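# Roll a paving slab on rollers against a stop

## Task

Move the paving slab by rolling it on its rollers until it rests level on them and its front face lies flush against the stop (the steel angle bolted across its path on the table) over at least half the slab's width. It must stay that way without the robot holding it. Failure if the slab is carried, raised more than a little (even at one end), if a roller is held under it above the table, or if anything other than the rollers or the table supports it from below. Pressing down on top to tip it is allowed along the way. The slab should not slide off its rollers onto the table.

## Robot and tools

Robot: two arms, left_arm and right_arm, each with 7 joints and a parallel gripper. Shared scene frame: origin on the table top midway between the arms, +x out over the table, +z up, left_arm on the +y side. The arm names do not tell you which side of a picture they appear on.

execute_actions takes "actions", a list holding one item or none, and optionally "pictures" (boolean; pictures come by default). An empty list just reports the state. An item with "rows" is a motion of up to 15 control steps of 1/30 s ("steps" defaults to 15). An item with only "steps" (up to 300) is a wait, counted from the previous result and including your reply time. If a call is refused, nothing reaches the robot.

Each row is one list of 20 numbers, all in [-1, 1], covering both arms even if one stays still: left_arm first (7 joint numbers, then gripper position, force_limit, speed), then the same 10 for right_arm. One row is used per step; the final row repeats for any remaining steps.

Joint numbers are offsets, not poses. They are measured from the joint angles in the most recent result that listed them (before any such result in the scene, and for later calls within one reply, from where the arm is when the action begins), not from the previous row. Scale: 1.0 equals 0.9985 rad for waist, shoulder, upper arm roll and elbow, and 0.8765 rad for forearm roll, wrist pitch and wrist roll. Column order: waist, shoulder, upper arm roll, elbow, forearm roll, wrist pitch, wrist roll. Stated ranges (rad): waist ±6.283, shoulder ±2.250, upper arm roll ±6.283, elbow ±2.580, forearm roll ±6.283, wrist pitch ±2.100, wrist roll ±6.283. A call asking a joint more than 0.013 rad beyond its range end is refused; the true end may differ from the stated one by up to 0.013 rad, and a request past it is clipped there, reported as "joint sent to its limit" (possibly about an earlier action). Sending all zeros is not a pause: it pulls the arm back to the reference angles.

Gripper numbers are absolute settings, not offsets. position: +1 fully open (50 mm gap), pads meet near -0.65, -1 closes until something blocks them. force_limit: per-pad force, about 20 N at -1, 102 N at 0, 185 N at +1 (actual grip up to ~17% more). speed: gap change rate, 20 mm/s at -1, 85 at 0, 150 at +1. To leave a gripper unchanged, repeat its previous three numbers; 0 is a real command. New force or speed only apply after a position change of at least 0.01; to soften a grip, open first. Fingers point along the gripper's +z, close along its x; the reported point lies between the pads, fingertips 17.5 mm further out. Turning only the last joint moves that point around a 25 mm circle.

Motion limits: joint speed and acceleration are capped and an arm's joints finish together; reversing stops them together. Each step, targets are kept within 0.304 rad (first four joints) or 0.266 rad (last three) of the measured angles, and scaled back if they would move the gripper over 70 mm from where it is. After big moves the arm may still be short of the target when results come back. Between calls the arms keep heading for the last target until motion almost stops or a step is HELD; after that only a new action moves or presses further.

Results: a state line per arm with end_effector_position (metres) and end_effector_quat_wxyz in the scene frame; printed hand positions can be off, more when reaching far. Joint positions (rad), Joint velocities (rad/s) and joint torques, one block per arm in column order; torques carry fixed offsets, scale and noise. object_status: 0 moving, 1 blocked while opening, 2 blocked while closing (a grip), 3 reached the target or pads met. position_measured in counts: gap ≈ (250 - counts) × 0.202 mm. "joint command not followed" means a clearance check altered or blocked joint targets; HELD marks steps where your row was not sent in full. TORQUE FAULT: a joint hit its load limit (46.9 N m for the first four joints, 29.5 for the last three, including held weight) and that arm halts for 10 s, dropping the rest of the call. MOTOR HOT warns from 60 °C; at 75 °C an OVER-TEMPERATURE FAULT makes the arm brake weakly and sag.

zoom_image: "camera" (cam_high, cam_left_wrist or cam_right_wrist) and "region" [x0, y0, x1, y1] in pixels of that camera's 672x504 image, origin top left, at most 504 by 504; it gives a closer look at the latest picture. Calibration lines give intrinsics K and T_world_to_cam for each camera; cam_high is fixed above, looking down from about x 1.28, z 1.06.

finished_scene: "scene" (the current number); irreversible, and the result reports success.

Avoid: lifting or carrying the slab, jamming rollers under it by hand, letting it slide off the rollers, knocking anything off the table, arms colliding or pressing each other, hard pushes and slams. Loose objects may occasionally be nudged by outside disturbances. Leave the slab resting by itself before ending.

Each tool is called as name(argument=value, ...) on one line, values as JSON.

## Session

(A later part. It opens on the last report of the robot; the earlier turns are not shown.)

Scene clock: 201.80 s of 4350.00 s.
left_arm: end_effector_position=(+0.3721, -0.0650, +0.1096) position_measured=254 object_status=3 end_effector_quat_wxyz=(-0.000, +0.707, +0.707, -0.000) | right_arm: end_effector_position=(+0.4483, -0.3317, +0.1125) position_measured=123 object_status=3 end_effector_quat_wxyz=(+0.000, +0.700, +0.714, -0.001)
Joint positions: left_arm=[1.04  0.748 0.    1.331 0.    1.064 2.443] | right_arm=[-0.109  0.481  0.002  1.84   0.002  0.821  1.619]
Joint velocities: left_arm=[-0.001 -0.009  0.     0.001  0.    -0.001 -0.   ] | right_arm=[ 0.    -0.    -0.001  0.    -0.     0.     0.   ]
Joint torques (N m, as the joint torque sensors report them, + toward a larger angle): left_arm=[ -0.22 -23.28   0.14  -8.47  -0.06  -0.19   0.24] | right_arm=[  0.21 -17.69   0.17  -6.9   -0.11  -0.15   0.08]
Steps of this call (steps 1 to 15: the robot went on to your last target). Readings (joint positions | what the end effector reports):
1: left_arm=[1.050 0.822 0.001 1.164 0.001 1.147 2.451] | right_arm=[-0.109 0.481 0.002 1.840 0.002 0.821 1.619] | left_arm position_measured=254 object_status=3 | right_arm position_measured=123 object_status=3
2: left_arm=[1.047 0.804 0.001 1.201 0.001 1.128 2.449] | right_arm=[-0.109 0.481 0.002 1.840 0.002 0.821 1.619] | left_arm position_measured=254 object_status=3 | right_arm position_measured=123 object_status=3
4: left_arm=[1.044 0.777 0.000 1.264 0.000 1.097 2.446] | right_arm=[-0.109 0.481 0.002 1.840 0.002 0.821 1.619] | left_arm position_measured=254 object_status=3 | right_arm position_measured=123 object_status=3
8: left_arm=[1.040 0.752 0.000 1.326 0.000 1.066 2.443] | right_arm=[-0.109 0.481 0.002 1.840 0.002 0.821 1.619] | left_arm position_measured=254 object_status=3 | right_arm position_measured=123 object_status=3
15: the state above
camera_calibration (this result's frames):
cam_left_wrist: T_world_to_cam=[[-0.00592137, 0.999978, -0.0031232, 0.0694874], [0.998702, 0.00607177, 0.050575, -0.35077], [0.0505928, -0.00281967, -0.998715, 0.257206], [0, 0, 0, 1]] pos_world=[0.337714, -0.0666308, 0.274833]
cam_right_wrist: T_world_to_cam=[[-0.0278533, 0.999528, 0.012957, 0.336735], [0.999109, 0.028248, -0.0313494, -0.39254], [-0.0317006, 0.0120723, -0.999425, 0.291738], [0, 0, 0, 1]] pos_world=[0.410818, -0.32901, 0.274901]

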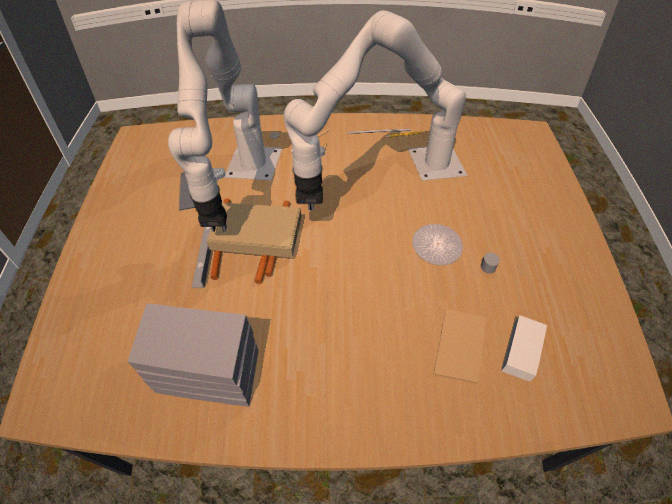

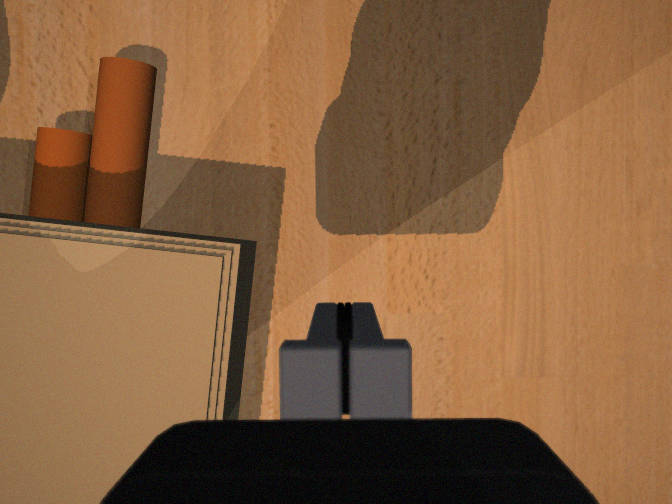

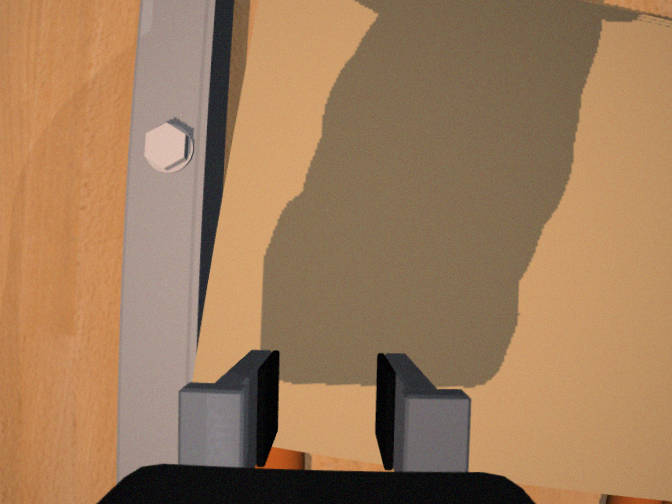

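execute_actions(actions=[{"rows":[[0,0.03,0,0.025,0,-0.065,0,-1,0,1,0,0,0,0,0,0,0,0.2,0.2,0.5],[0,0.03,0,0.025,0,-0.065,0,-1,0,1,0,0,0,0,0,0,0,0.2,0.2,0.5],[0,0.071,0,0.055,0,-0.145,0,-1,0,1,0,0,0,0,0,0,0,0.2,0.2,0.5]],"steps":14}], pictures=false)

execute_actions(actions=[{"rows":[[0.006,0.009,0,-0.02,0,0.012,0.007,-1,0,1,0,0,0,0,0,0,0,0.2,0.2,0.5],[0.006,0.009,0,-0.02,0,0.012,0.007,-1,0,1,0,0,0,0,0,0,0,0.2,0.2,0.5],[0.012,0.018,0,-0.04,0,0.025,0.014,-1,0,1,0,0,0,0,0,0,0,0.2,0.2,0.5],[0.012,0.018,0,-0.04,0,0.025,0.014,-1,0,1,0,0,0,0,0,0,0,0.2,0.2,0.5],[0.012,0.018,0,-0.04,0,0.025,0.014,-1,0,1,0,0,0,0,0,0,0,0.2,0.2,0.5],[0.018,0.027,0,-0.06,0,0.037,0.021,-1,0,1,0,0,0,0,0,0,0,0.2,0.2,0.5],[0.018,0.027,0,-0.06,0,0.037,0.021,-1,0,1,0,0,0,0,0,0,0,0.2,0.2,0.5],[0.018,0.027,0,-0.06,0,0.037,0.021,-1,0,1,0,0,0,0,0,0,0,0.2,0.2,0.5],[0.025,0.037,0,-0.082,0,0.051,0.029,-1,0,1,0,0,0,0,0,0,0,0.2,0.2,0.5],[0.025,0.037,0,-0.082,0,0.051,0.029,-1,0,1,0,0,0,0,0,0,0,0.2,0.2,0.5],[0.025,0.037,0,-0.082,0,0.051,0.029,-1,0,1,0,0,0,0,0,0,0,0.2,0.2,0.5],[0.033,0.048,0,-0.107,0,0.067,0.038,-1,0,1,0,0,0,0,0,0,0,0.2,0.2,0.5]],"steps":15}], pictures=false)

execute_actions(actions=[{"steps":10}])

Scene clock: 207.87 s of 4350.00 s.
left_arm: end_effector_position=(+0.3723, -0.0653, +0.0555) position_measured=254 object_status=3 end_effector_quat_wxyz=(+0.000, +0.707, +0.707, -0.000) | right_arm: end_effector_position=(+0.4483, -0.3317, +0.1125) position_measured=123 object_status=3 end_effector_quat_wxyz=(+0.000, +0.700, +0.714, -0.001)
Joint positions: left_arm=[1.04  0.818 0.    1.386 0.    0.937 2.443] | right_arm=[-0.109  0.481  0.002  1.84   0.002  0.821  1.619]
Joint velocities: left_arm=[ 0.     0.004 -0.     0.001 -0.    -0.002 -0.   ] | right_arm=[-0.001 -0.     0.    -0.    -0.    -0.    -0.   ]
Joint torques (N m, as the joint torque sensors report them, + toward a larger angle): left_arm=[ -0.02 -23.96   0.27  -7.9   -0.08  -0.12   0.11] | right_arm=[ -0.46 -17.94   0.3   -6.97  -0.05  -0.11   0.14]
Steps of this call (steps 1 to 15: the robot went on to your last target; steps 16 to 90: nothing new was sent; then 2.60 s passed at rest; steps 91 to 104: all 14 steps of this action). Readings (joint positions | what the end effector reports):
91: left_arm=[1.040 0.748 0.000 1.332 0.000 1.062 2.443] | right_arm=[-0.109 0.481 0.002 1.840 0.002 0.821 1.619] | left_arm position_measured=254 object_status=3 | right_arm position_measured=123 object_status=3
92: left_arm=[1.040 0.753 0.000 1.335 0.000 1.053 2.443] | right_arm=[-0.109 0.481 0.002 1.840 0.002 0.821 1.619] | left_arm position_measured=254 object_status=3 | right_arm position_measured=123 object_status=3
94: left_arm=[1.040 0.780 0.000 1.355 0.000 1.006 2.443] | right_arm=[-0.109 0.481 0.002 1.840 0.002 0.821 1.619] | left_arm position_measured=254 object_status=3 | right_arm position_measured=123 object_status=3
98: left_arm=[1.040 0.817 0.000 1.386 0.000 0.939 2.443] | right_arm=[-0.109 0.481 0.002 1.840 0.002 0.821 1.619] | left_arm position_measured=254 object_status=3 | right_arm position_measured=123 object_status=3
104: the state above

Scene clock: 208.37 s of 4350.00 s.
left_arm: end_effector_position=(+0.3724, -0.0935, +0.0555) position_measured=254 object_status=3 end_effector_quat_wxyz=(+0.000, +0.707, +0.707, +0.000) | right_arm: end_effector_position=(+0.4483, -0.3317, +0.1125) position_measured=123 object_status=3 end_effector_quat_wxyz=(+0.000, +0.700, +0.714, -0.001)
Joint positions: left_arm=[ 1.071  0.864  0.     1.283 -0.     0.994  2.475] | right_arm=[-0.109  0.481  0.002  1.84   0.002  0.821  1.619]
Joint velocities: left_arm=[ 0.013  0.036 -0.005 -0.09   0.     0.059  0.037] | right_arm=[ 0.001  0.    -0.     0.    -0.    -0.    -0.   ]
Joint torques (N m, as the joint torque sensors report them, + toward a larger angle): left_arm=[ -0.32 -27.4    1.09  -9.36   0.46  -0.52   0.19] | right_arm=[ -0.22 -17.8    0.19  -6.94  -0.2    0.09   0.09]
Steps of this call (steps 1 to 15: all 15 steps of this action). Readings (joint positions | what the end effector reports):
1: left_arm=[1.040 0.819 0.000 1.385 0.000 0.937 2.443] | right_arm=[-0.109 0.481 0.002 1.840 0.002 0.821 1.619] | left_arm position_measured=254 object_status=3 | right_arm position_measured=123 object_status=3
2: left_arm=[1.042 0.822 -0.000 1.379 -0.000 0.940 2.445] | right_arm=[-0.109 0.481 0.002 1.840 0.002 0.821 1.619] | left_arm position_measured=254 object_status=3 | right_arm position_measured=123 object_status=3
4: left_arm=[1.048 0.830 -0.000 1.362 -0.000 0.950 2.450] | right_arm=[-0.109 0.481 0.002 1.840 0.002 0.821 1.619] | left_arm position_measured=254 object_status=3 | right_arm position_measured=123 object_status=3
8: left_arm=[1.056 0.842 0.000 1.332 0.000 0.966 2.460] | right_arm=[-0.109 0.481 0.002 1.840 0.002 0.821 1.619] | left_arm position_measured=254 object_status=3 | right_arm position_measured=123 object_status=3
15: the state above

Scene clock: 208.70 s of 4350.00 s.
left_arm: end_effector_position=(+0.3727, -0.0945, +0.0557) position_measured=254 object_status=3 end_effector_quat_wxyz=(+0.000, +0.707, +0.708, +0.000) | right_arm: end_effector_position=(+0.4483, -0.3317, +0.1125) position_measured=123 object_status=3 end_effector_quat_wxyz=(+0.000, +0.700, +0.714, -0.001)
Joint positions: left_arm=[ 1.072  0.866 -0.     1.279 -0.     0.996  2.476] | right_arm=[-0.109  0.481  0.002  1.84   0.002  0.821  1.619]
Joint velocities: left_arm=[ 0.     0.001 -0.    -0.001 -0.    -0.     0.   ] | right_arm=[-0. -0.  0. -0.  0. -0. -0.]
Joint torques (N m, as the joint torque sensors report them, + toward a larger angle): left_arm=[  0.29 -24.88   1.07  -8.39   0.29  -0.33   0.23] | right_arm=[  0.16 -17.78   0.    -6.84  -0.08  -0.16   0.04]
Steps of this call (steps 1 to 10: the robot went on to your last target). Readings (joint positions | what the end effector reports):
1: left_arm=[1.072 0.865 0.000 1.281 -0.000 0.995 2.476] | right_arm=[-0.109 0.481 0.002 1.840 0.002 0.821 1.619] | left_arm position_measured=254 object_status=3 | right_arm position_measured=123 object_status=3
2: left_arm=[1.072 0.865 0.000 1.281 -0.000 0.995 2.476] | right_arm=[-0.109 0.481 0.002 1.840 0.002 0.821 1.619] | left_arm position_measured=254 object_status=3 | right_arm position_measured=123 object_status=3
4: left_arm=[1.072 0.865 -0.000 1.280 -0.000 0.996 2.476] | right_arm=[-0.109 0.481 0.002 1.840 0.002 0.821 1.619] | left_arm position_measured=254 object_status=3 | right_arm position_measured=123 object_status=3
8: left_arm=[1.072 0.866 -0.000 1.279 -0.000 0.996 2.476] | right_arm=[-0.109 0.481 0.002 1.840 0.002 0.821 1.619] | left_arm position_measured=254 object_status=3 | right_arm position_measured=123 object_status=3
10: the state above
camera_calibration (this result's frames):
cam_left_wrist: T_world_to_cam=[[-0.00683193, 0.99997, -0.00360829, 0.0991795], [0.998628, 0.00701004, 0.0519009, -0.34836], [0.0519247, -0.00324875, -0.998646, 0.202726], [0, 0, 0, 1]] pos_world=[0.338033, -0.0960759, 0.220889]
cam_right_wrist: T_world_to_cam=[[-0.0278529, 0.999528, 0.0129564, 0.336735], [0.999109, 0.0282475, -0.0313423, -0.392545], [-0.0316935, 0.0120719, -0.999425, 0.291735], [0, 0, 0, 1]] pos_world=[0.410821, -0.32901, 0.274901]

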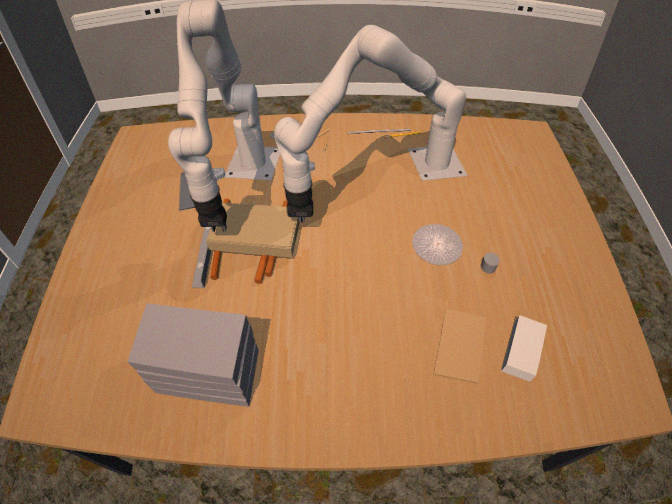

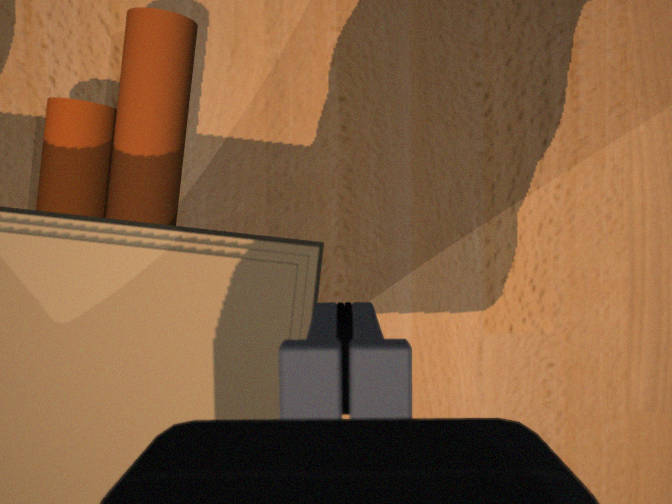

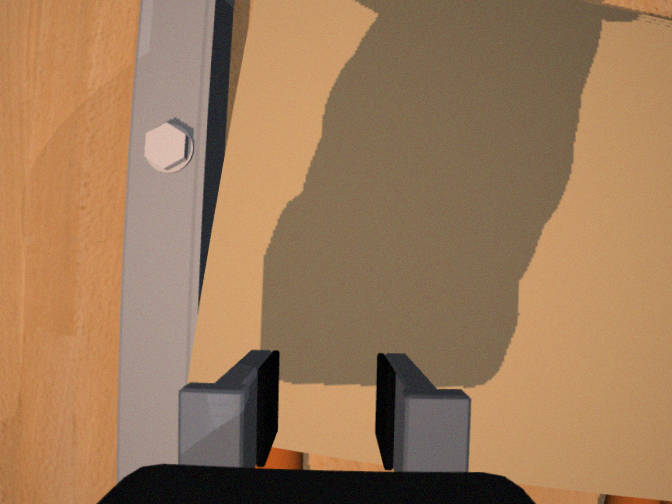

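execute_actions(actions=[])

Scene clock: 216.33 s of 4350.00 s.
left_arm: end_effector_position=(+0.3727, -0.0945, +0.0556) position_measured=254 object_status=3 end_effector_quat_wxyz=(+0.000, +0.707, +0.708, +0.000) | right_arm: end_effector_position=(+0.4483, -0.3317, +0.1125) position_measured=123 object_status=3 end_effector_quat_wxyz=(+0.000, +0.700, +0.714, -0.001)
Joint positions: left_arm=[ 1.072  0.866 -0.     1.279 -0.     0.996  2.476] | right_arm=[-0.109  0.481  0.002  1.84   0.002  0.821  1.619]
Joint velocities: left_arm=[ 0.    -0.     0.    -0.    -0.     0.001  0.   ] | right_arm=[ 0.001 -0.     0.001  0.    -0.    -0.    -0.   ]
Joint torques (N m, as the joint torque sensors report them, + toward a larger angle): left_arm=[  0.49 -24.66   1.02  -8.37  -0.02  -0.2    0.08] | right_arm=[ -0.18 -17.72   0.05  -7.07  -0.11   0.03   0.14]
Steps of this call (steps 1 to 15: the robot went on to your last target; steps 16 to 90: nothing new was sent; then 4.63 s passed at rest). Readings (joint positions | what the end effector reports):
1: left_arm=[1.072 0.866 -0.000 1.279 -0.000 0.996 2.476] | right_arm=[-0.109 0.481 0.002 1.840 0.002 0.821 1.619] | left_arm position_measured=254 object_status=3 | right_arm position_measured=123 object_status=3
2: left_arm=[1.072 0.866 -0.000 1.279 -0.000 0.996 2.476] | right_arm=[-0.109 0.481 0.002 1.840 0.002 0.821 1.619] | left_arm position_measured=254 object_status=3 | right_arm position_measured=123 object_status=3
4: left_arm=[1.072 0.866 -0.000 1.279 -0.000 0.996 2.476] | right_arm=[-0.109 0.481 0.002 1.840 0.002 0.821 1.619] | left_arm position_measured=254 object_status=3 | right_arm position_measured=123 object_status=3
8: left_arm=[1.072 0.866 -0.000 1.279 -0.000 0.996 2.476] | right_arm=[-0.109 0.481 0.002 1.840 0.002 0.821 1.619] | left_arm position_measured=254 object_status=3 | right_arm position_measured=123 object_status=3
90: the state above
All arms were judged still, so your last target was given up. Only a new action makes them travel on or press farther. Fingers that are still opening or closing keep moving.
camera_calibration (this result's frames):
cam_left_wrist: T_world_to_cam=[[-0.00681034, 0.99997, -0.00356, 0.0991692], [0.998628, 0.00698594, 0.0518919, -0.348356], [0.0519153, -0.00320171, -0.998646, 0.202696], [0, 0, 0, 1]] pos_world=[0.33803, -0.0960837, 0.220852]
cam_right_wrist: T_world_to_cam=[[-0.0278529, 0.999528, 0.0129564, 0.336735], [0.999109, 0.0282475, -0.0313422, -0.392545], [-0.0316934, 0.0120719, -0.999425, 0.291735], [0, 0, 0, 1]] pos_world=[0.410821, -0.32901, 0.274901]

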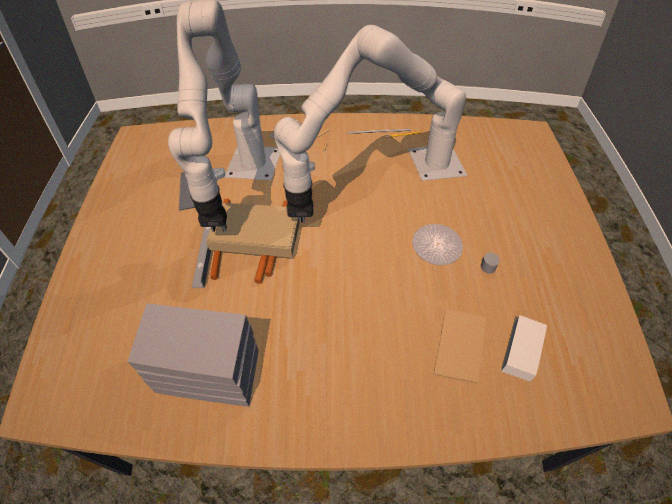

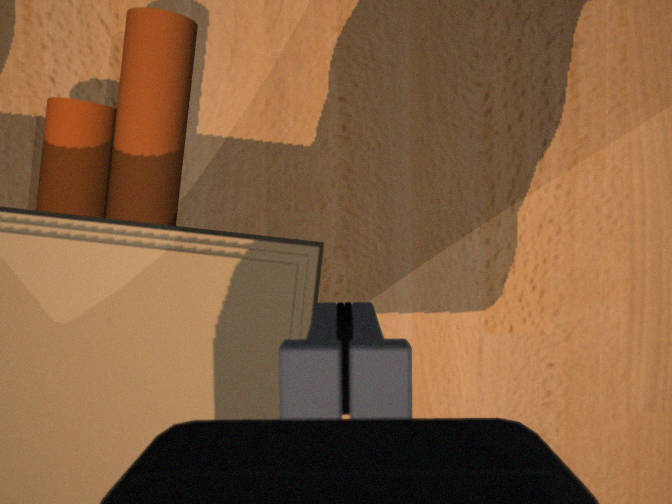

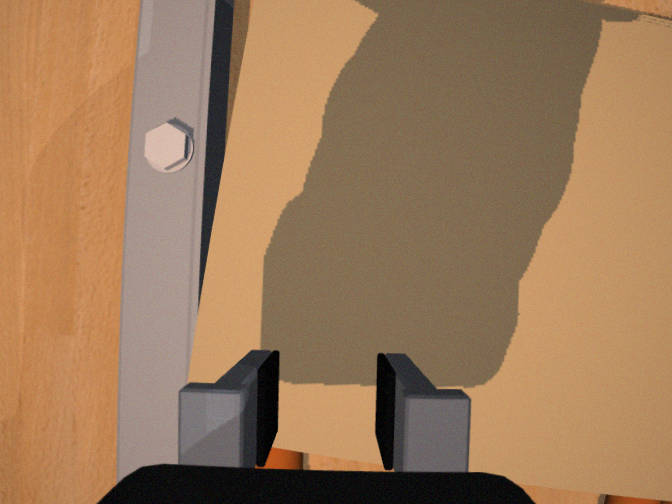

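execute_actions(actions=[{"rows":[[0.004,0.006,0,-0.014,0,0.009,0.005,-1,0,1,0,0,0,0,0,0,0,0.2,0.2,0.5],[0.008,0.012,0,-0.028,0,0.018,0.010,-1,0,1,0,0,0,0,0,0,0,0.2,0.2,0.5],[0.008,0.012,0,-0.028,0,0.018,0.010,-1,0,1,0,0,0,0,0,0,0,0.2,0.2,0.5],[0.012,0.018,0,-0.040,0,0.025,0.014,-1,0,1,0,0,0,0,0,0,0,0.2,0.2,0.5],[0.012,0.018,0,-0.040,0,0.025,0.014,-1,0,1,0,0,0,0,0,0,0,0.2,0.2,0.5],[0.016,0.024,0,-0.054,0,0.034,0.019,-1,0,1,0,0,0,0,0,0,0,0.2,0.2,0.5],[0.016,0.024,0,-0.054,0,0.034,0.019,-1,0,1,0,0,0,0,0,0,0,0.2,0.2,0.5],[0.019,0.028,0,-0.062,0,0.039,0.022,-1,0,1,0,0,0,0,0,0,0,0.2,0.2,0.5],[0.019,0.028,0,-0.062,0,0.039,0.022,-1,0,1,0,0,0,0,0,0,0,0.2,0.2,0.5],[0.022,0.032,0,-0.071,0,0.045,0.025,-1,0,1,0,0,0,0,0,0,0,0.2,0.2,0.5]],"steps":15}])

execute_actions(actions=[{"steps":15}])

Scene clock: 219.47 s of 4350.00 s.
left_arm: end_effector_position=(+0.3744, -0.0960, +0.0529) position_measured=254 object_status=3 end_effector_quat_wxyz=(-0.014, +0.704, +0.710, +0.010) | right_arm: end_effector_position=(+0.4483, -0.3317, +0.1125) position_measured=123 object_status=3 end_effector_quat_wxyz=(+0.000, +0.700, +0.714, -0.001)
Joint positions: left_arm=[ 1.085  0.897 -0.01   1.222 -0.01   1.053  2.496] | right_arm=[-0.109  0.481  0.002  1.84   0.002  0.821  1.619]
Joint velocities: left_arm=[ 0.     0.003 -0.    -0.005 -0.     0.003  0.   ] | right_arm=[ 0. -0. -0. -0. -0.  0. -0.]
Joint torques (N m, as the joint torque sensors report them, + toward a larger angle): left_arm=[  7.38 -25.19   7.24 -19.02   4.3   -9.18   1.3 ] | right_arm=[ -0.42 -17.55   0.36  -7.03  -0.1    0.04   0.07]
Steps of this call (steps 1 to 79: nothing new was sent; steps 80 to 94: all 15 steps of this action). Readings (joint positions | what the end effector reports):
80: left_arm=[1.073 0.867 -0.000 1.278 -0.000 0.997 2.477] | right_arm=[-0.109 0.481 0.002 1.840 0.002 0.821 1.619] | left_arm position_measured=254 object_status=3 | right_arm position_measured=123 object_status=3
81: left_arm=[1.074 0.869 -0.001 1.273 -0.001 1.001 2.478] | right_arm=[-0.109 0.481 0.002 1.840 0.002 0.821 1.619] | left_arm position_measured=254 object_status=3 | right_arm position_measured=123 object_status=3
83: left_arm=[1.078 0.877 -0.004 1.260 -0.004 1.015 2.482] | right_arm=[-0.109 0.481 0.002 1.840 0.002 0.821 1.619] | left_arm position_measured=254 object_status=3 | right_arm position_measured=123 object_status=3
87: left_arm=[1.082 0.888 -0.007 1.238 -0.007 1.037 2.490] | right_arm=[-0.109 0.481 0.002 1.840 0.002 0.821 1.619] | left_arm position_measured=254 object_status=3 | right_arm position_measured=123 object_status=3
94: the state above
camera_calibration (this result's frames):
cam_left_wrist: T_world_to_cam=[[-0.0151207, 0.999408, 0.0308944, 0.10185], [0.998865, 0.013702, 0.0456272, -0.349082], [0.0451769, 0.0315492, -0.998481, 0.205693], [0, 0, 0, 1]] pos_world=[0.340933, -0.103496, 0.218162]
cam_right_wrist: T_world_to_cam=[[-0.0278529, 0.999528, 0.012956, 0.336736], [0.99911, 0.0282475, -0.0313388, -0.392547], [-0.03169, 0.0120716, -0.999425, 0.291734], [0, 0, 0, 1]] pos_world=[0.410822, -0.32901, 0.274901]

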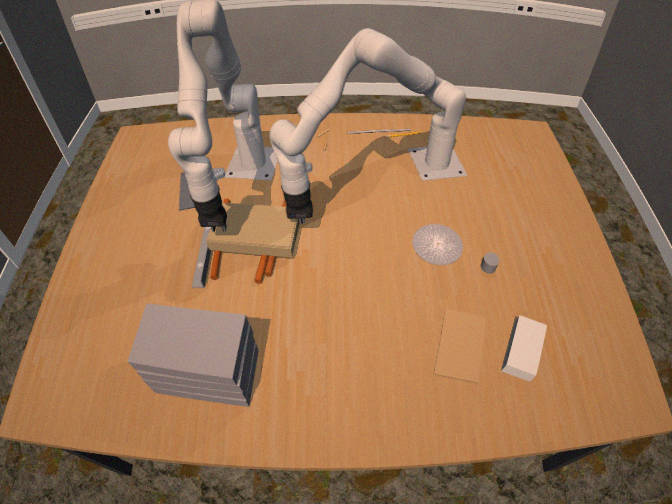

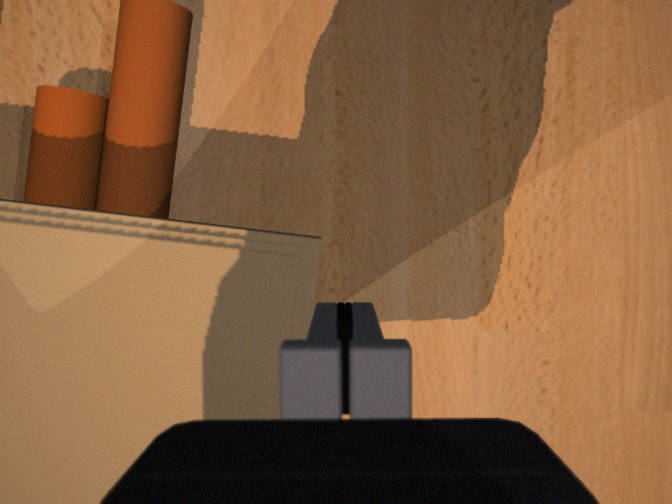

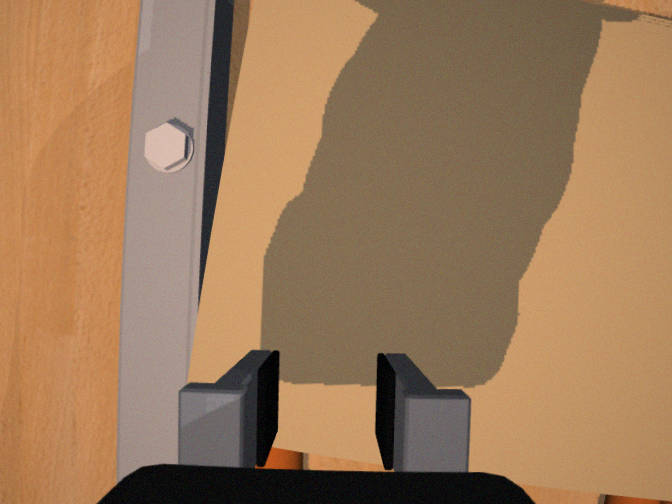

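Scene clock: 219.97 s of 4350.00 s.
left_arm: end_effector_position=(+0.3744, -0.0960, +0.0529) position_measured=254 object_status=3 end_effector_quat_wxyz=(-0.014, +0.704, +0.710, +0.010) | right_arm: end_effector_position=(+0.4483, -0.3317, +0.1125) position_measured=123 object_status=3 end_effector_quat_wxyz=(+0.000, +0.700, +0.714, -0.001)
Joint positions: left_arm=[ 1.085  0.897 -0.01   1.222 -0.01   1.054  2.496] | right_arm=[-0.109  0.481  0.002  1.84   0.002  0.821  1.619]
Joint velocities: left_arm=[ 0.    -0.    -0.     0.     0.    -0.     0.001] | right_arm=[-0.     0.    -0.001  0.    -0.    -0.    -0.   ]
Joint torques (N m, as the joint torque sensors report them, + toward a larger angle): left_arm=[  7.32 -24.49   7.71 -19.47   4.53  -9.52   1.2 ] | right_arm=[ -0.37 -17.73   0.37  -7.21   0.     0.18   0.18]
Steps of this call (steps 1 to 15: the robot went on to your last target). Readings (joint positions | what the end effector reports):
1: left_arm=[1.085 0.897 -0.010 1.222 -0.010 1.053 2.496] | right_arm=[-0.109 0.481 0.002 1.840 0.002 0.821 1.619] | left_arm position_measured=254 object_status=3 | right_arm position_measured=123 object_status=3
2: left_arm=[1.085 0.897 -0.010 1.222 -0.010 1.054 2.496] | right_arm=[-0.109 0.481 0.002 1.840 0.002 0.821 1.619] | left_arm position_measured=254 object_status=3 | right_arm position_measured=123 object_status=3
4: left_arm=[1.085 0.897 -0.010 1.222 -0.010 1.054 2.496] | right_arm=[-0.109 0.481 0.002 1.840 0.002 0.821 1.619] | left_arm position_measured=254 object_status=3 | right_arm position_measured=123 object_status=3
8: left_arm=[1.085 0.897 -0.010 1.222 -0.010 1.054 2.496] | right_arm=[-0.109 0.481 0.002 1.840 0.002 0.821 1.619] | left_arm position_measured=254 object_status=3 | right_arm position_measured=123 object_status=3
15: the state above
All arms were judged still, so your last target was given up. Only a new action makes them travel on or press farther. Fingers that are still opening or closing keep moving.
camera_calibration (this result's frames):
cam_left_wrist: T_world_to_cam=[[-0.0150678, 0.999403, 0.0310799, 0.101823], [0.998869, 0.0136436, 0.0455371, -0.349084], [0.0450858, 0.0317309, -0.998479, 0.205738], [0, 0, 0, 1]] pos_world=[0.340947, -0.103528, 0.218157]
cam_right_wrist: T_world_to_cam=[[-0.027853, 0.999528, 0.0129561, 0.336736], [0.99911, 0.0282476, -0.0313389, -0.392547], [-0.0316901, 0.0120716, -0.999425, 0.291734], [0, 0, 0, 1]] pos_world=[0.410822, -0.32901, 0.274901]

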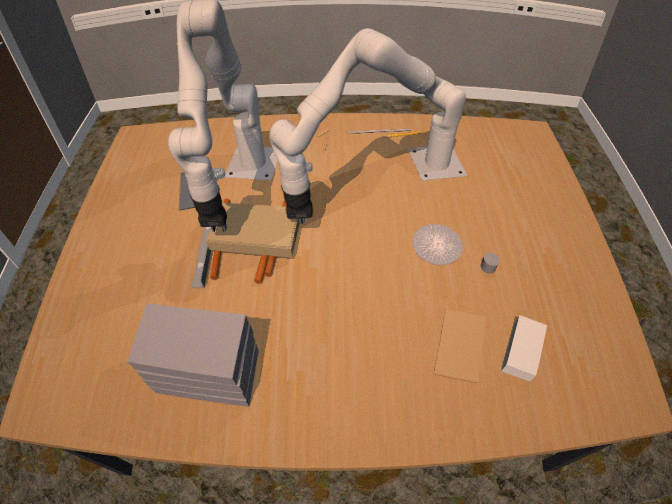

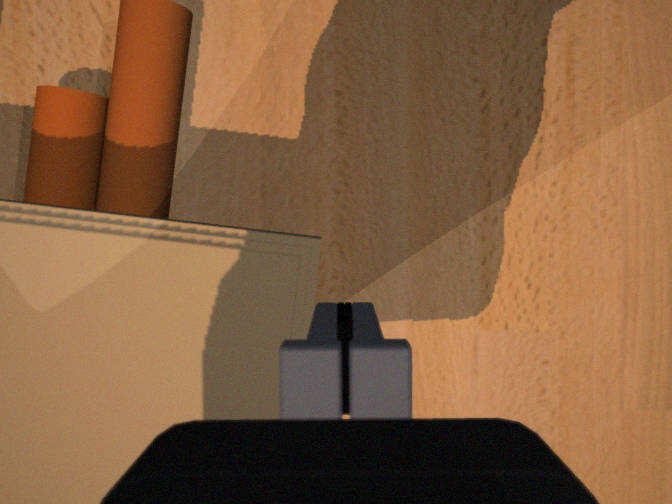

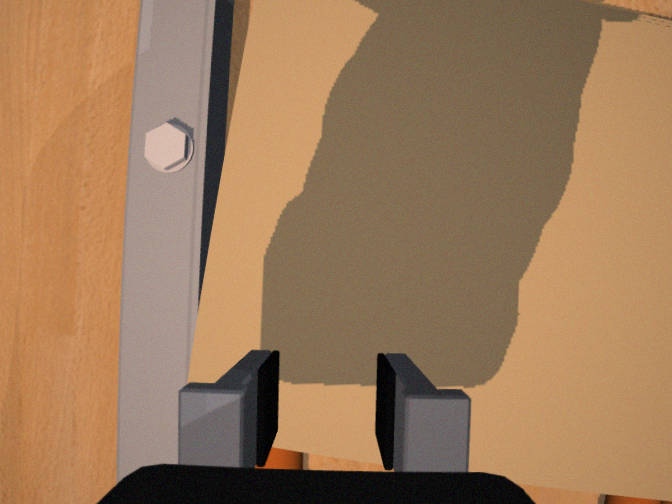

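execute_actions(actions=[{"rows":[[-0.023,-0.04,0.01,0.08,0.01,-0.066,-0.03,-1,0,1,0,0,0,0,0,0,0,-1,0,1],[-0.046,-0.079,0.01,0.164,0.01,-0.133,-0.06,-1,0,1,-0.05,0.025,0,-0.05,0,0.025,-0.06,-1,0,1],[-0.046,-0.079,0.01,0.164,0.01,-0.133,-0.06,-1,0,1,-0.1,0.05,0,-0.1,0,0.05,-0.12,-1,0,1],[-0.046,-0.079,0.01,0.164,0.01,-0.133,-0.06,-1,0,1,-0.15,0.08,0,-0.15,0,0.08,-0.18,-1,0,1],[-0.046,-0.079,0.01,0.164,0.01,-0.133,-0.06,-1,0,1,-0.2,0.105,0,-0.2,0,0.105,-0.24,-1,0,1],[-0.046,-0.079,0.01,0.164,0.01,-0.133,-0.06,-1,0,1,-0.25,0.13,0,-0.245,0,0.13,-0.3,-1,0,1],[-0.071,-0.247,0.01,0.229,0.01,-0.015,-0.09,-1,0,1,-0.371,0.194,0,-0.364,0,0.194,-0.443,-1,0,1]],"steps":15}], pictures=false)

execute_actions(actions=[{"steps":30}])

Scene clock: 239.60 s of 4350.00 s.
left_arm: end_effector_position=(+0.3635, -0.0347, +0.1237) position_measured=254 object_status=3 end_effector_quat_wxyz=(+0.002, +0.707, +0.707, +0.001) | right_arm: end_effector_position=(+0.5205, -0.1855, +0.1107) position_measured=254 object_status=3 end_effector_quat_wxyz=(+0.001, +0.704, +0.710, -0.002)
Joint positions: left_arm=[ 1.017  0.666 -0.001  1.442 -0.001  1.03   2.419] | right_arm=[-0.405  0.636  0.003  1.55   0.003  0.957  1.313]
Joint velocities: left_arm=[-0.053 -0.296 -0.     0.177 -0.001  0.307 -0.068] | right_arm=[-0.726  0.377 -0.019 -0.74  -0.009  0.337 -0.827]
Joint torques (N m, as the joint torque sensors report them, + toward a larger angle): left_arm=[  1.14 -17.     1.04  -8.14  -0.09  -0.69   0.09] | right_arm=[  0.34 -22.21  -0.32  -6.96  -0.06   0.05   0.2 ]
Steps of this call (steps 1 to 90: nothing new was sent; then 16.13 s passed at rest; steps 91 to 105: all 15 steps of this action). Readings (joint positions | what the end effector reports):
91: left_arm=[1.085 0.896 -0.010 1.223 -0.009 1.053 2.496] | right_arm=[-0.109 0.481 0.002 1.840 0.002 0.821 1.619] | left_arm position_measured=254 object_status=3 | right_arm position_measured=141 object_status=0
92: left_arm=[1.083 0.894 -0.009 1.228 -0.008 1.048 2.494] | right_arm=[-0.110 0.482 0.002 1.839 0.002 0.822 1.618] | left_arm position_measured=254 object_status=3 | right_arm position_measured=165 object_status=0
94: left_arm=[1.075 0.882 -0.004 1.251 -0.003 1.025 2.488] | right_arm=[-0.129 0.492 0.005 1.824 0.003 0.831 1.601] | left_arm position_measured=254 object_status=3 | right_arm position_measured=215 object_status=0
98: left_arm=[1.048 0.828 0.000 1.346 -0.001 0.968 2.456] | right_arm=[-0.224 0.542 0.004 1.732 0.003 0.873 1.507] | left_arm position_measured=254 object_status=3 | right_arm position_measured=254 object_status=0
105: the state above

Scene clock: 240.60 s of 4350.00 s.
left_arm: end_effector_position=(+0.3609, -0.0299, +0.1298) position_measured=254 object_status=3 end_effector_quat_wxyz=(+0.000, +0.707, +0.707, +0.000) | right_arm: end_effector_position=(+0.5288, -0.1418, +0.1099) position_measured=254 object_status=3 end_effector_quat_wxyz=(+0.001, +0.707, +0.708, -0.001)
Joint positions: left_arm=[ 1.014  0.65  -0.     1.451 -0.001  1.041  2.417] | right_arm=[-0.479  0.675  0.002  1.477  0.002  0.991  1.231]
Joint velocities: left_arm=[0.    0.    0.    0.    0.    0.    0.001] | right_arm=[-0.     0.     0.001  0.    -0.     0.    -0.   ]
Joint torques (N m, as the joint torque sensors report them, + toward a larger angle): left_arm=[  0.31 -21.77   0.47  -8.45  -0.13  -0.04   0.3 ] | right_arm=[ -0.11 -22.51   0.13  -8.09  -0.13  -0.06   0.01]
Steps of this call (steps 1 to 30: the robot went on to your last target). Readings (joint positions | what the end effector reports):
1: left_arm=[1.016 0.659 -0.001 1.446 -0.001 1.038 2.418] | right_arm=[-0.427 0.648 0.002 1.527 0.002 0.968 1.287] | left_arm position_measured=254 object_status=3 | right_arm position_measured=254 object_status=3
2: left_arm=[1.016 0.657 -0.001 1.448 -0.001 1.040 2.417] | right_arm=[-0.446 0.658 0.001 1.507 0.002 0.977 1.265] | left_arm position_measured=254 object_status=3 | right_arm position_measured=254 object_status=3
4: left_arm=[1.015 0.655 -0.000 1.450 -0.001 1.041 2.417] | right_arm=[-0.468 0.668 -0.002 1.483 0.001 0.988 1.237] | left_arm position_measured=254 object_status=3 | right_arm position_measured=254 object_status=3
8: left_arm=[1.014 0.652 -0.000 1.451 -0.001 1.041 2.417] | right_arm=[-0.476 0.672 0.001 1.477 0.002 0.991 1.231] | left_arm position_measured=254 object_status=3 | right_arm position_measured=254 object_status=3
30: the state above
All arms were judged still, so your last target was given up. Only a new action makes them travel on or press farther. Fingers that are still opening or closing keep moving.
camera_calibration (this result's frames):
cam_left_wrist: T_world_to_cam=[[-0.00527381, 0.999982, -0.0029856, 0.0340767], [0.998639, 0.00542161, 0.0518728, -0.340966], [0.0518881, -0.00270796, -0.998649, 0.277576], [0, 0, 0, 1]] pos_world=[0.326279, -0.0314758, 0.29499]
cam_right_wrist: T_world_to_cam=[[-0.00993591, 0.999879, 0.0119963, 0.13989], [0.999484, 0.010297, -0.0304201, -0.48128], [-0.0305399, 0.0116878, -0.999465, 0.288779], [0, 0, 0, 1]] pos_world=[0.491241, -0.138293, 0.272306]

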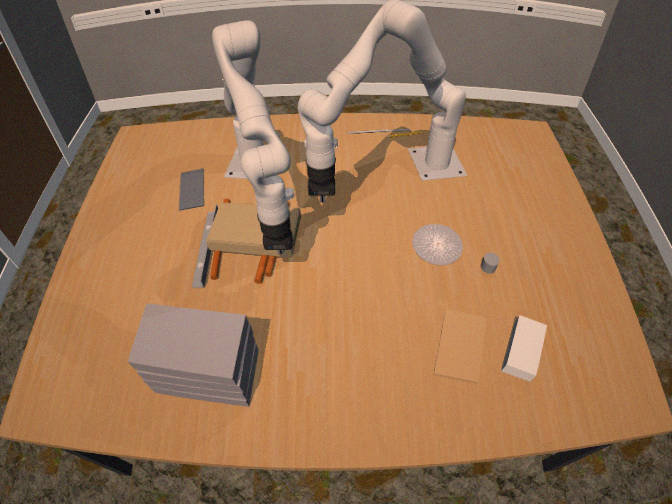

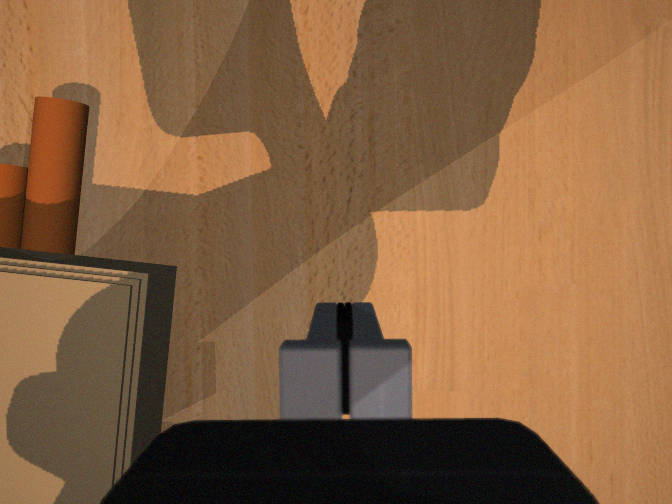

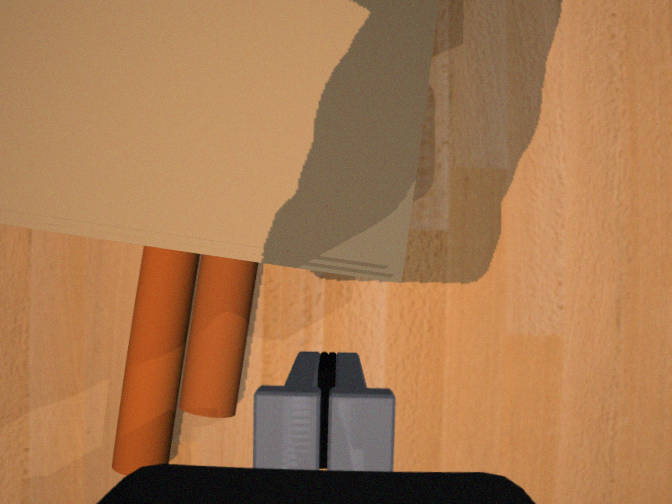

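execute_actions(actions=[{"rows":[[0,0,0,0,0,0,0,-1,0,1,-0.013,0.073,0,0.066,0,-0.16,-0.014,-1,0,1]],"steps":15}])

Scene clock: 243.77 s of 4350.00 s.
left_arm: end_effector_position=(+0.3609, -0.0299, +0.1298) position_measured=254 object_status=3 end_effector_quat_wxyz=(+0.000, +0.707, +0.707, +0.000) | right_arm: end_effector_position=(+0.5244, -0.1362, +0.0554) position_measured=254 object_status=3 end_effector_quat_wxyz=(+0.001, +0.706, +0.708, -0.000)
Joint positions: left_arm=[ 1.014  0.65  -0.     1.451 -0.001  1.041  2.417] | right_arm=[-0.492  0.747  0.002  1.543  0.002  0.851  1.219]
Joint velocities: left_arm=[ 0.    -0.     0.    -0.     0.     0.001  0.001] | right_arm=[-0.002  0.004 -0.001  0.    -0.     0.    -0.   ]
Joint torques (N m, as the joint torque sensors report them, + toward a larger angle): left_arm=[  0.49 -21.6    0.59  -8.33  -0.01  -0.1    0.03] | right_arm=[  0.24 -22.76   0.16  -7.36  -0.15   0.04   0.28]
Steps of this call (steps 1 to 80: nothing new was sent; steps 81 to 95: all 15 steps of this action). Readings (joint positions | what the end effector reports):
81: left_arm=[1.014 0.650 -0.000 1.451 -0.001 1.041 2.417] | right_arm=[-0.480 0.676 0.002 1.478 0.002 0.990 1.231] | left_arm position_measured=254 object_status=3 | right_arm position_measured=254 object_status=3
82: left_arm=[1.014 0.650 -0.000 1.451 -0.001 1.041 2.417] | right_arm=[-0.481 0.682 0.002 1.481 0.002 0.980 1.230] | left_arm position_measured=254 object_status=3 | right_arm position_measured=254 object_status=3
84: left_arm=[1.014 0.650 -0.000 1.451 -0.001 1.041 2.417] | right_arm=[-0.486 0.710 0.003 1.504 0.002 0.929 1.226] | left_arm position_measured=254 object_status=3 | right_arm position_measured=254 object_status=3
88: left_arm=[1.014 0.650 -0.000 1.451 -0.001 1.041 2.417] | right_arm=[-0.492 0.745 0.001 1.543 0.002 0.854 1.219] | left_arm position_measured=254 object_status=3 | right_arm position_measured=254 object_status=3
95: the state above
camera_calibration (this result's frames):
cam_left_wrist: T_world_to_cam=[[-0.00527382, 0.999982, -0.00298818, 0.0340784], [0.998639, 0.00542175, 0.0518746, -0.340967], [0.0518899, -0.00271054, -0.998649, 0.277575], [0, 0, 0, 1]] pos_world=[0.326279, -0.0314768, 0.29499]
cam_right_wrist: T_world_to_cam=[[-0.0108975, 0.99986, 0.0126723, 0.135399], [0.999525, 0.0112573, -0.0286767, -0.478557], [-0.0288154, 0.0123538, -0.999508, 0.233244], [0, 0, 0, 1]] pos_world=[0.486526, -0.132875, 0.21769]

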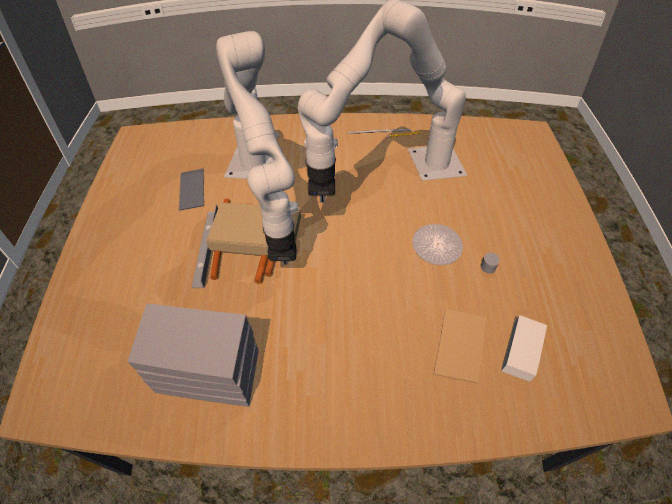

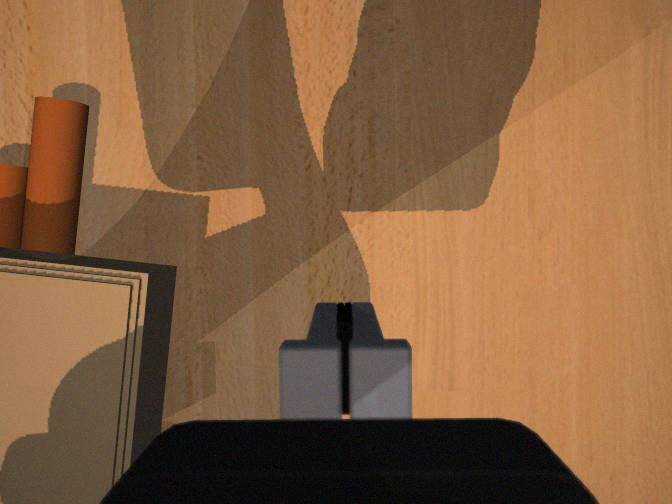

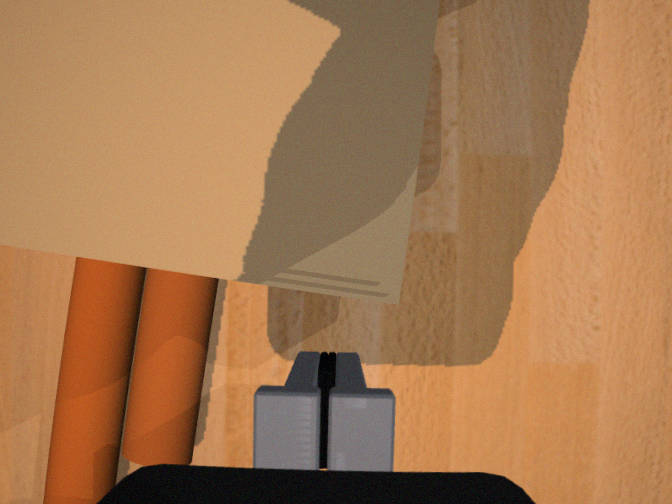

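execute_actions(actions=[{"rows":[[0,0,0,0,0,0,0,-1,0,1,-0.004,-0.008,0,0.018,0,-0.011,-0.004,-1,0,1],[0,0,0,0,0,0,0,-1,0,1,-0.007,-0.016,0,0.036,0,-0.022,-0.008,-1,0,1],[0,0,0,0,0,0,0,-1,0,1,-0.011,-0.024,0,0.054,0,-0.033,-0.012,-1,0,1],[0,0,0,0,0,0,0,-1,0,1,-0.013,-0.029,0,0.063,0,-0.039,-0.015,-1,0,1],[0,0,0,0,0,0,0,-1,0,1,-0.015,-0.033,0,0.072,0,-0.045,-0.017,-1,0,1],[0,0,0,0,0,0,0,-1,0,1,-0.015,-0.033,0,0.072,0,-0.045,-0.017,-1,0,1],[0,0,0,0,0,0,0,-1,0,1,-0.017,-0.037,0,0.081,0,-0.05,-0.019,-1,0,1],[0,0,0,0,0,0,0,-1,0,1,-0.017,-0.037,0,0.081,0,-0.05,-0.019,-1,0,1],[0,0,0,0,0,0,0,-1,0,1,-0.018,-0.041,0,0.09,0,-0.056,-0.021,-1,0,1],[0,0,0,0,0,0,0,-1,0,1,-0.018,-0.041,0,0.09,0,-0.056,-0.021,-1,0,1],[0,0,0,0,0,0,0,-1,0,1,-0.02,-0.045,0,0.099,0,-0.061,-0.023,-1,0,1],[0,0,0,0,0,0,0,-1,0,1,-0.02,-0.045,0,0.099,0,-0.061,-0.023,-1,0,1],[0,0,0,0,0,0,0,-1,0,1,-0.022,-0.049,0,0.108,0,-0.067,-0.025,-1,0,1]],"steps":15}], pictures=false)

execute_actions(actions=[{"steps":10}])

Scene clock: 247.87 s of 4350.00 s.
left_arm: end_effector_position=(+0.3609, -0.0299, +0.1298) position_measured=254 object_status=3 end_effector_quat_wxyz=(+0.000, +0.707, +0.707, +0.000) | right_arm: end_effector_position=(+0.5005, -0.1351, +0.0568) position_measured=254 object_status=3 end_effector_quat_wxyz=(+0.004, +0.707, +0.707, +0.005)
Joint positions: left_arm=[ 1.014  0.65  -0.     1.451 -0.001  1.041  2.417] | right_arm=[-0.512  0.699  0.003  1.643  0.003  0.788  1.197]
Joint velocities: left_arm=[ 0.     0.     0.    -0.001  0.001 -0.001  0.   ] | right_arm=[-0.009 -0.026 -0.008  0.061 -0.004 -0.02  -0.013]
Joint torques (N m, as the joint torque sensors report them, + toward a larger angle): left_arm=[  0.2  -21.63   0.55  -8.67   0.04  -0.02   0.11] | right_arm=[ -0.27 -18.73  -0.12  -3.37  -0.77   2.25   0.41]
Steps of this call (steps 1 to 15: the robot went on to your last target; steps 16 to 90: nothing new was sent; then 0.60 s passed at rest; steps 91 to 105: all 15 steps of this action). Readings (joint positions | what the end effector reports):
91: left_arm=[1.014 0.650 -0.000 1.451 -0.001 1.041 2.417] | right_arm=[-0.493 0.747 0.002 1.544 0.002 0.851 1.219] | left_arm position_measured=254 object_status=3 | right_arm position_measured=254 object_status=3
92: left_arm=[1.014 0.650 -0.000 1.451 -0.001 1.041 2.417] | right_arm=[-0.494 0.744 0.002 1.549 0.002 0.848 1.218] | left_arm position_measured=254 object_status=3 | right_arm position_measured=254 object_status=3
94: left_arm=[1.014 0.650 -0.000 1.451 -0.001 1.041 2.417] | right_arm=[-0.499 0.732 0.002 1.573 0.002 0.835 1.213] | left_arm position_measured=254 object_status=3 | right_arm position_measured=254 object_status=3
98: left_arm=[1.014 0.650 -0.000 1.451 -0.001 1.041 2.417] | right_arm=[-0.507 0.714 0.003 1.612 0.003 0.808 1.204] | left_arm position_measured=254 object_status=3 | right_arm position_measured=254 object_status=3
105: the state above

Scene clock: 248.20 s of 4350.00 s.
left_arm: end_effector_position=(+0.3609, -0.0299, +0.1298) position_measured=254 object_status=3 end_effector_quat_wxyz=(+0.000, +0.707, +0.707, +0.000) | right_arm: end_effector_position=(+0.5001, -0.1350, +0.0569) position_measured=254 object_status=3 end_effector_quat_wxyz=(+0.004, +0.707, +0.707, +0.005)
Joint positions: left_arm=[ 1.014  0.65  -0.     1.451 -0.001  1.041  2.417] | right_arm=[-0.513  0.698  0.003  1.645  0.003  0.787  1.197]
Joint velocities: left_arm=[ 0.     0.    -0.     0.    -0.    -0.001 -0.001] | right_arm=[ 0.    -0.     0.001 -0.     0.    -0.     0.   ]
Joint torques (N m, as the joint torque sensors report them, + toward a larger angle): left_arm=[  0.35 -21.89   0.44  -8.66  -0.18  -0.05  -0.05] | right_arm=[ -1.02 -21.04  -0.76  -2.62  -0.48   2.78   0.26]
Steps of this call (steps 1 to 10: the robot went on to your last target). Readings (joint positions | what the end effector reports):
1: left_arm=[1.014 0.650 -0.000 1.451 -0.001 1.041 2.417] | right_arm=[-0.513 0.698 0.003 1.644 0.003 0.788 1.197] | left_arm position_measured=254 object_status=3 | right_arm position_measured=254 object_status=3
2: left_arm=[1.014 0.650 -0.000 1.451 -0.001 1.041 2.417] | right_arm=[-0.513 0.698 0.003 1.644 0.003 0.788 1.197] | left_arm position_measured=254 object_status=3 | right_arm position_measured=254 object_status=3
4: left_arm=[1.014 0.650 -0.000 1.451 -0.001 1.041 2.417] | right_arm=[-0.513 0.698 0.003 1.645 0.003 0.787 1.197] | left_arm position_measured=254 object_status=3 | right_arm position_measured=254 object_status=3
8: left_arm=[1.014 0.650 -0.000 1.451 -0.001 1.041 2.417] | right_arm=[-0.513 0.698 0.003 1.645 0.003 0.787 1.197] | left_arm position_measured=254 object_status=3 | right_arm position_measured=254 object_status=3
10: the state above
camera_calibration (this result's frames):
cam_left_wrist: T_world_to_cam=[[-0.0052736, 0.999982, -0.0029909, 0.0340801], [0.998639, 0.00542168, 0.0518765, -0.340968], [0.0518917, -0.00271326, -0.998649, 0.277574], [0, 0, 0, 1]] pos_world=[0.32628, -0.0314778, 0.29499]
cam_right_wrist: T_world_to_cam=[[-0.00928413, 0.999832, 0.0157902, 0.132907], [0.999814, 0.00954904, -0.0167856, -0.455307], [-0.0169336, 0.0156314, -0.999734, 0.228537], [0, 0, 0, 1]] pos_world=[0.460326, -0.13211, 0.218736]

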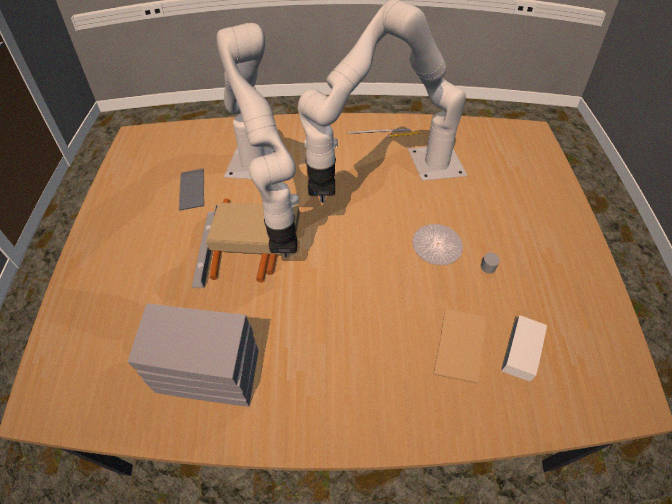

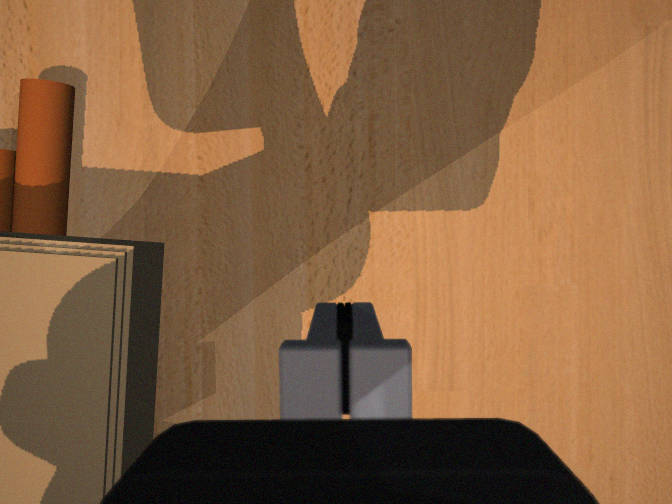

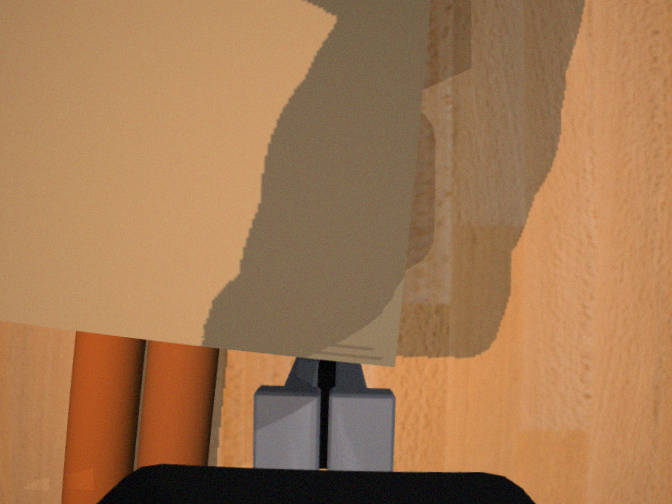

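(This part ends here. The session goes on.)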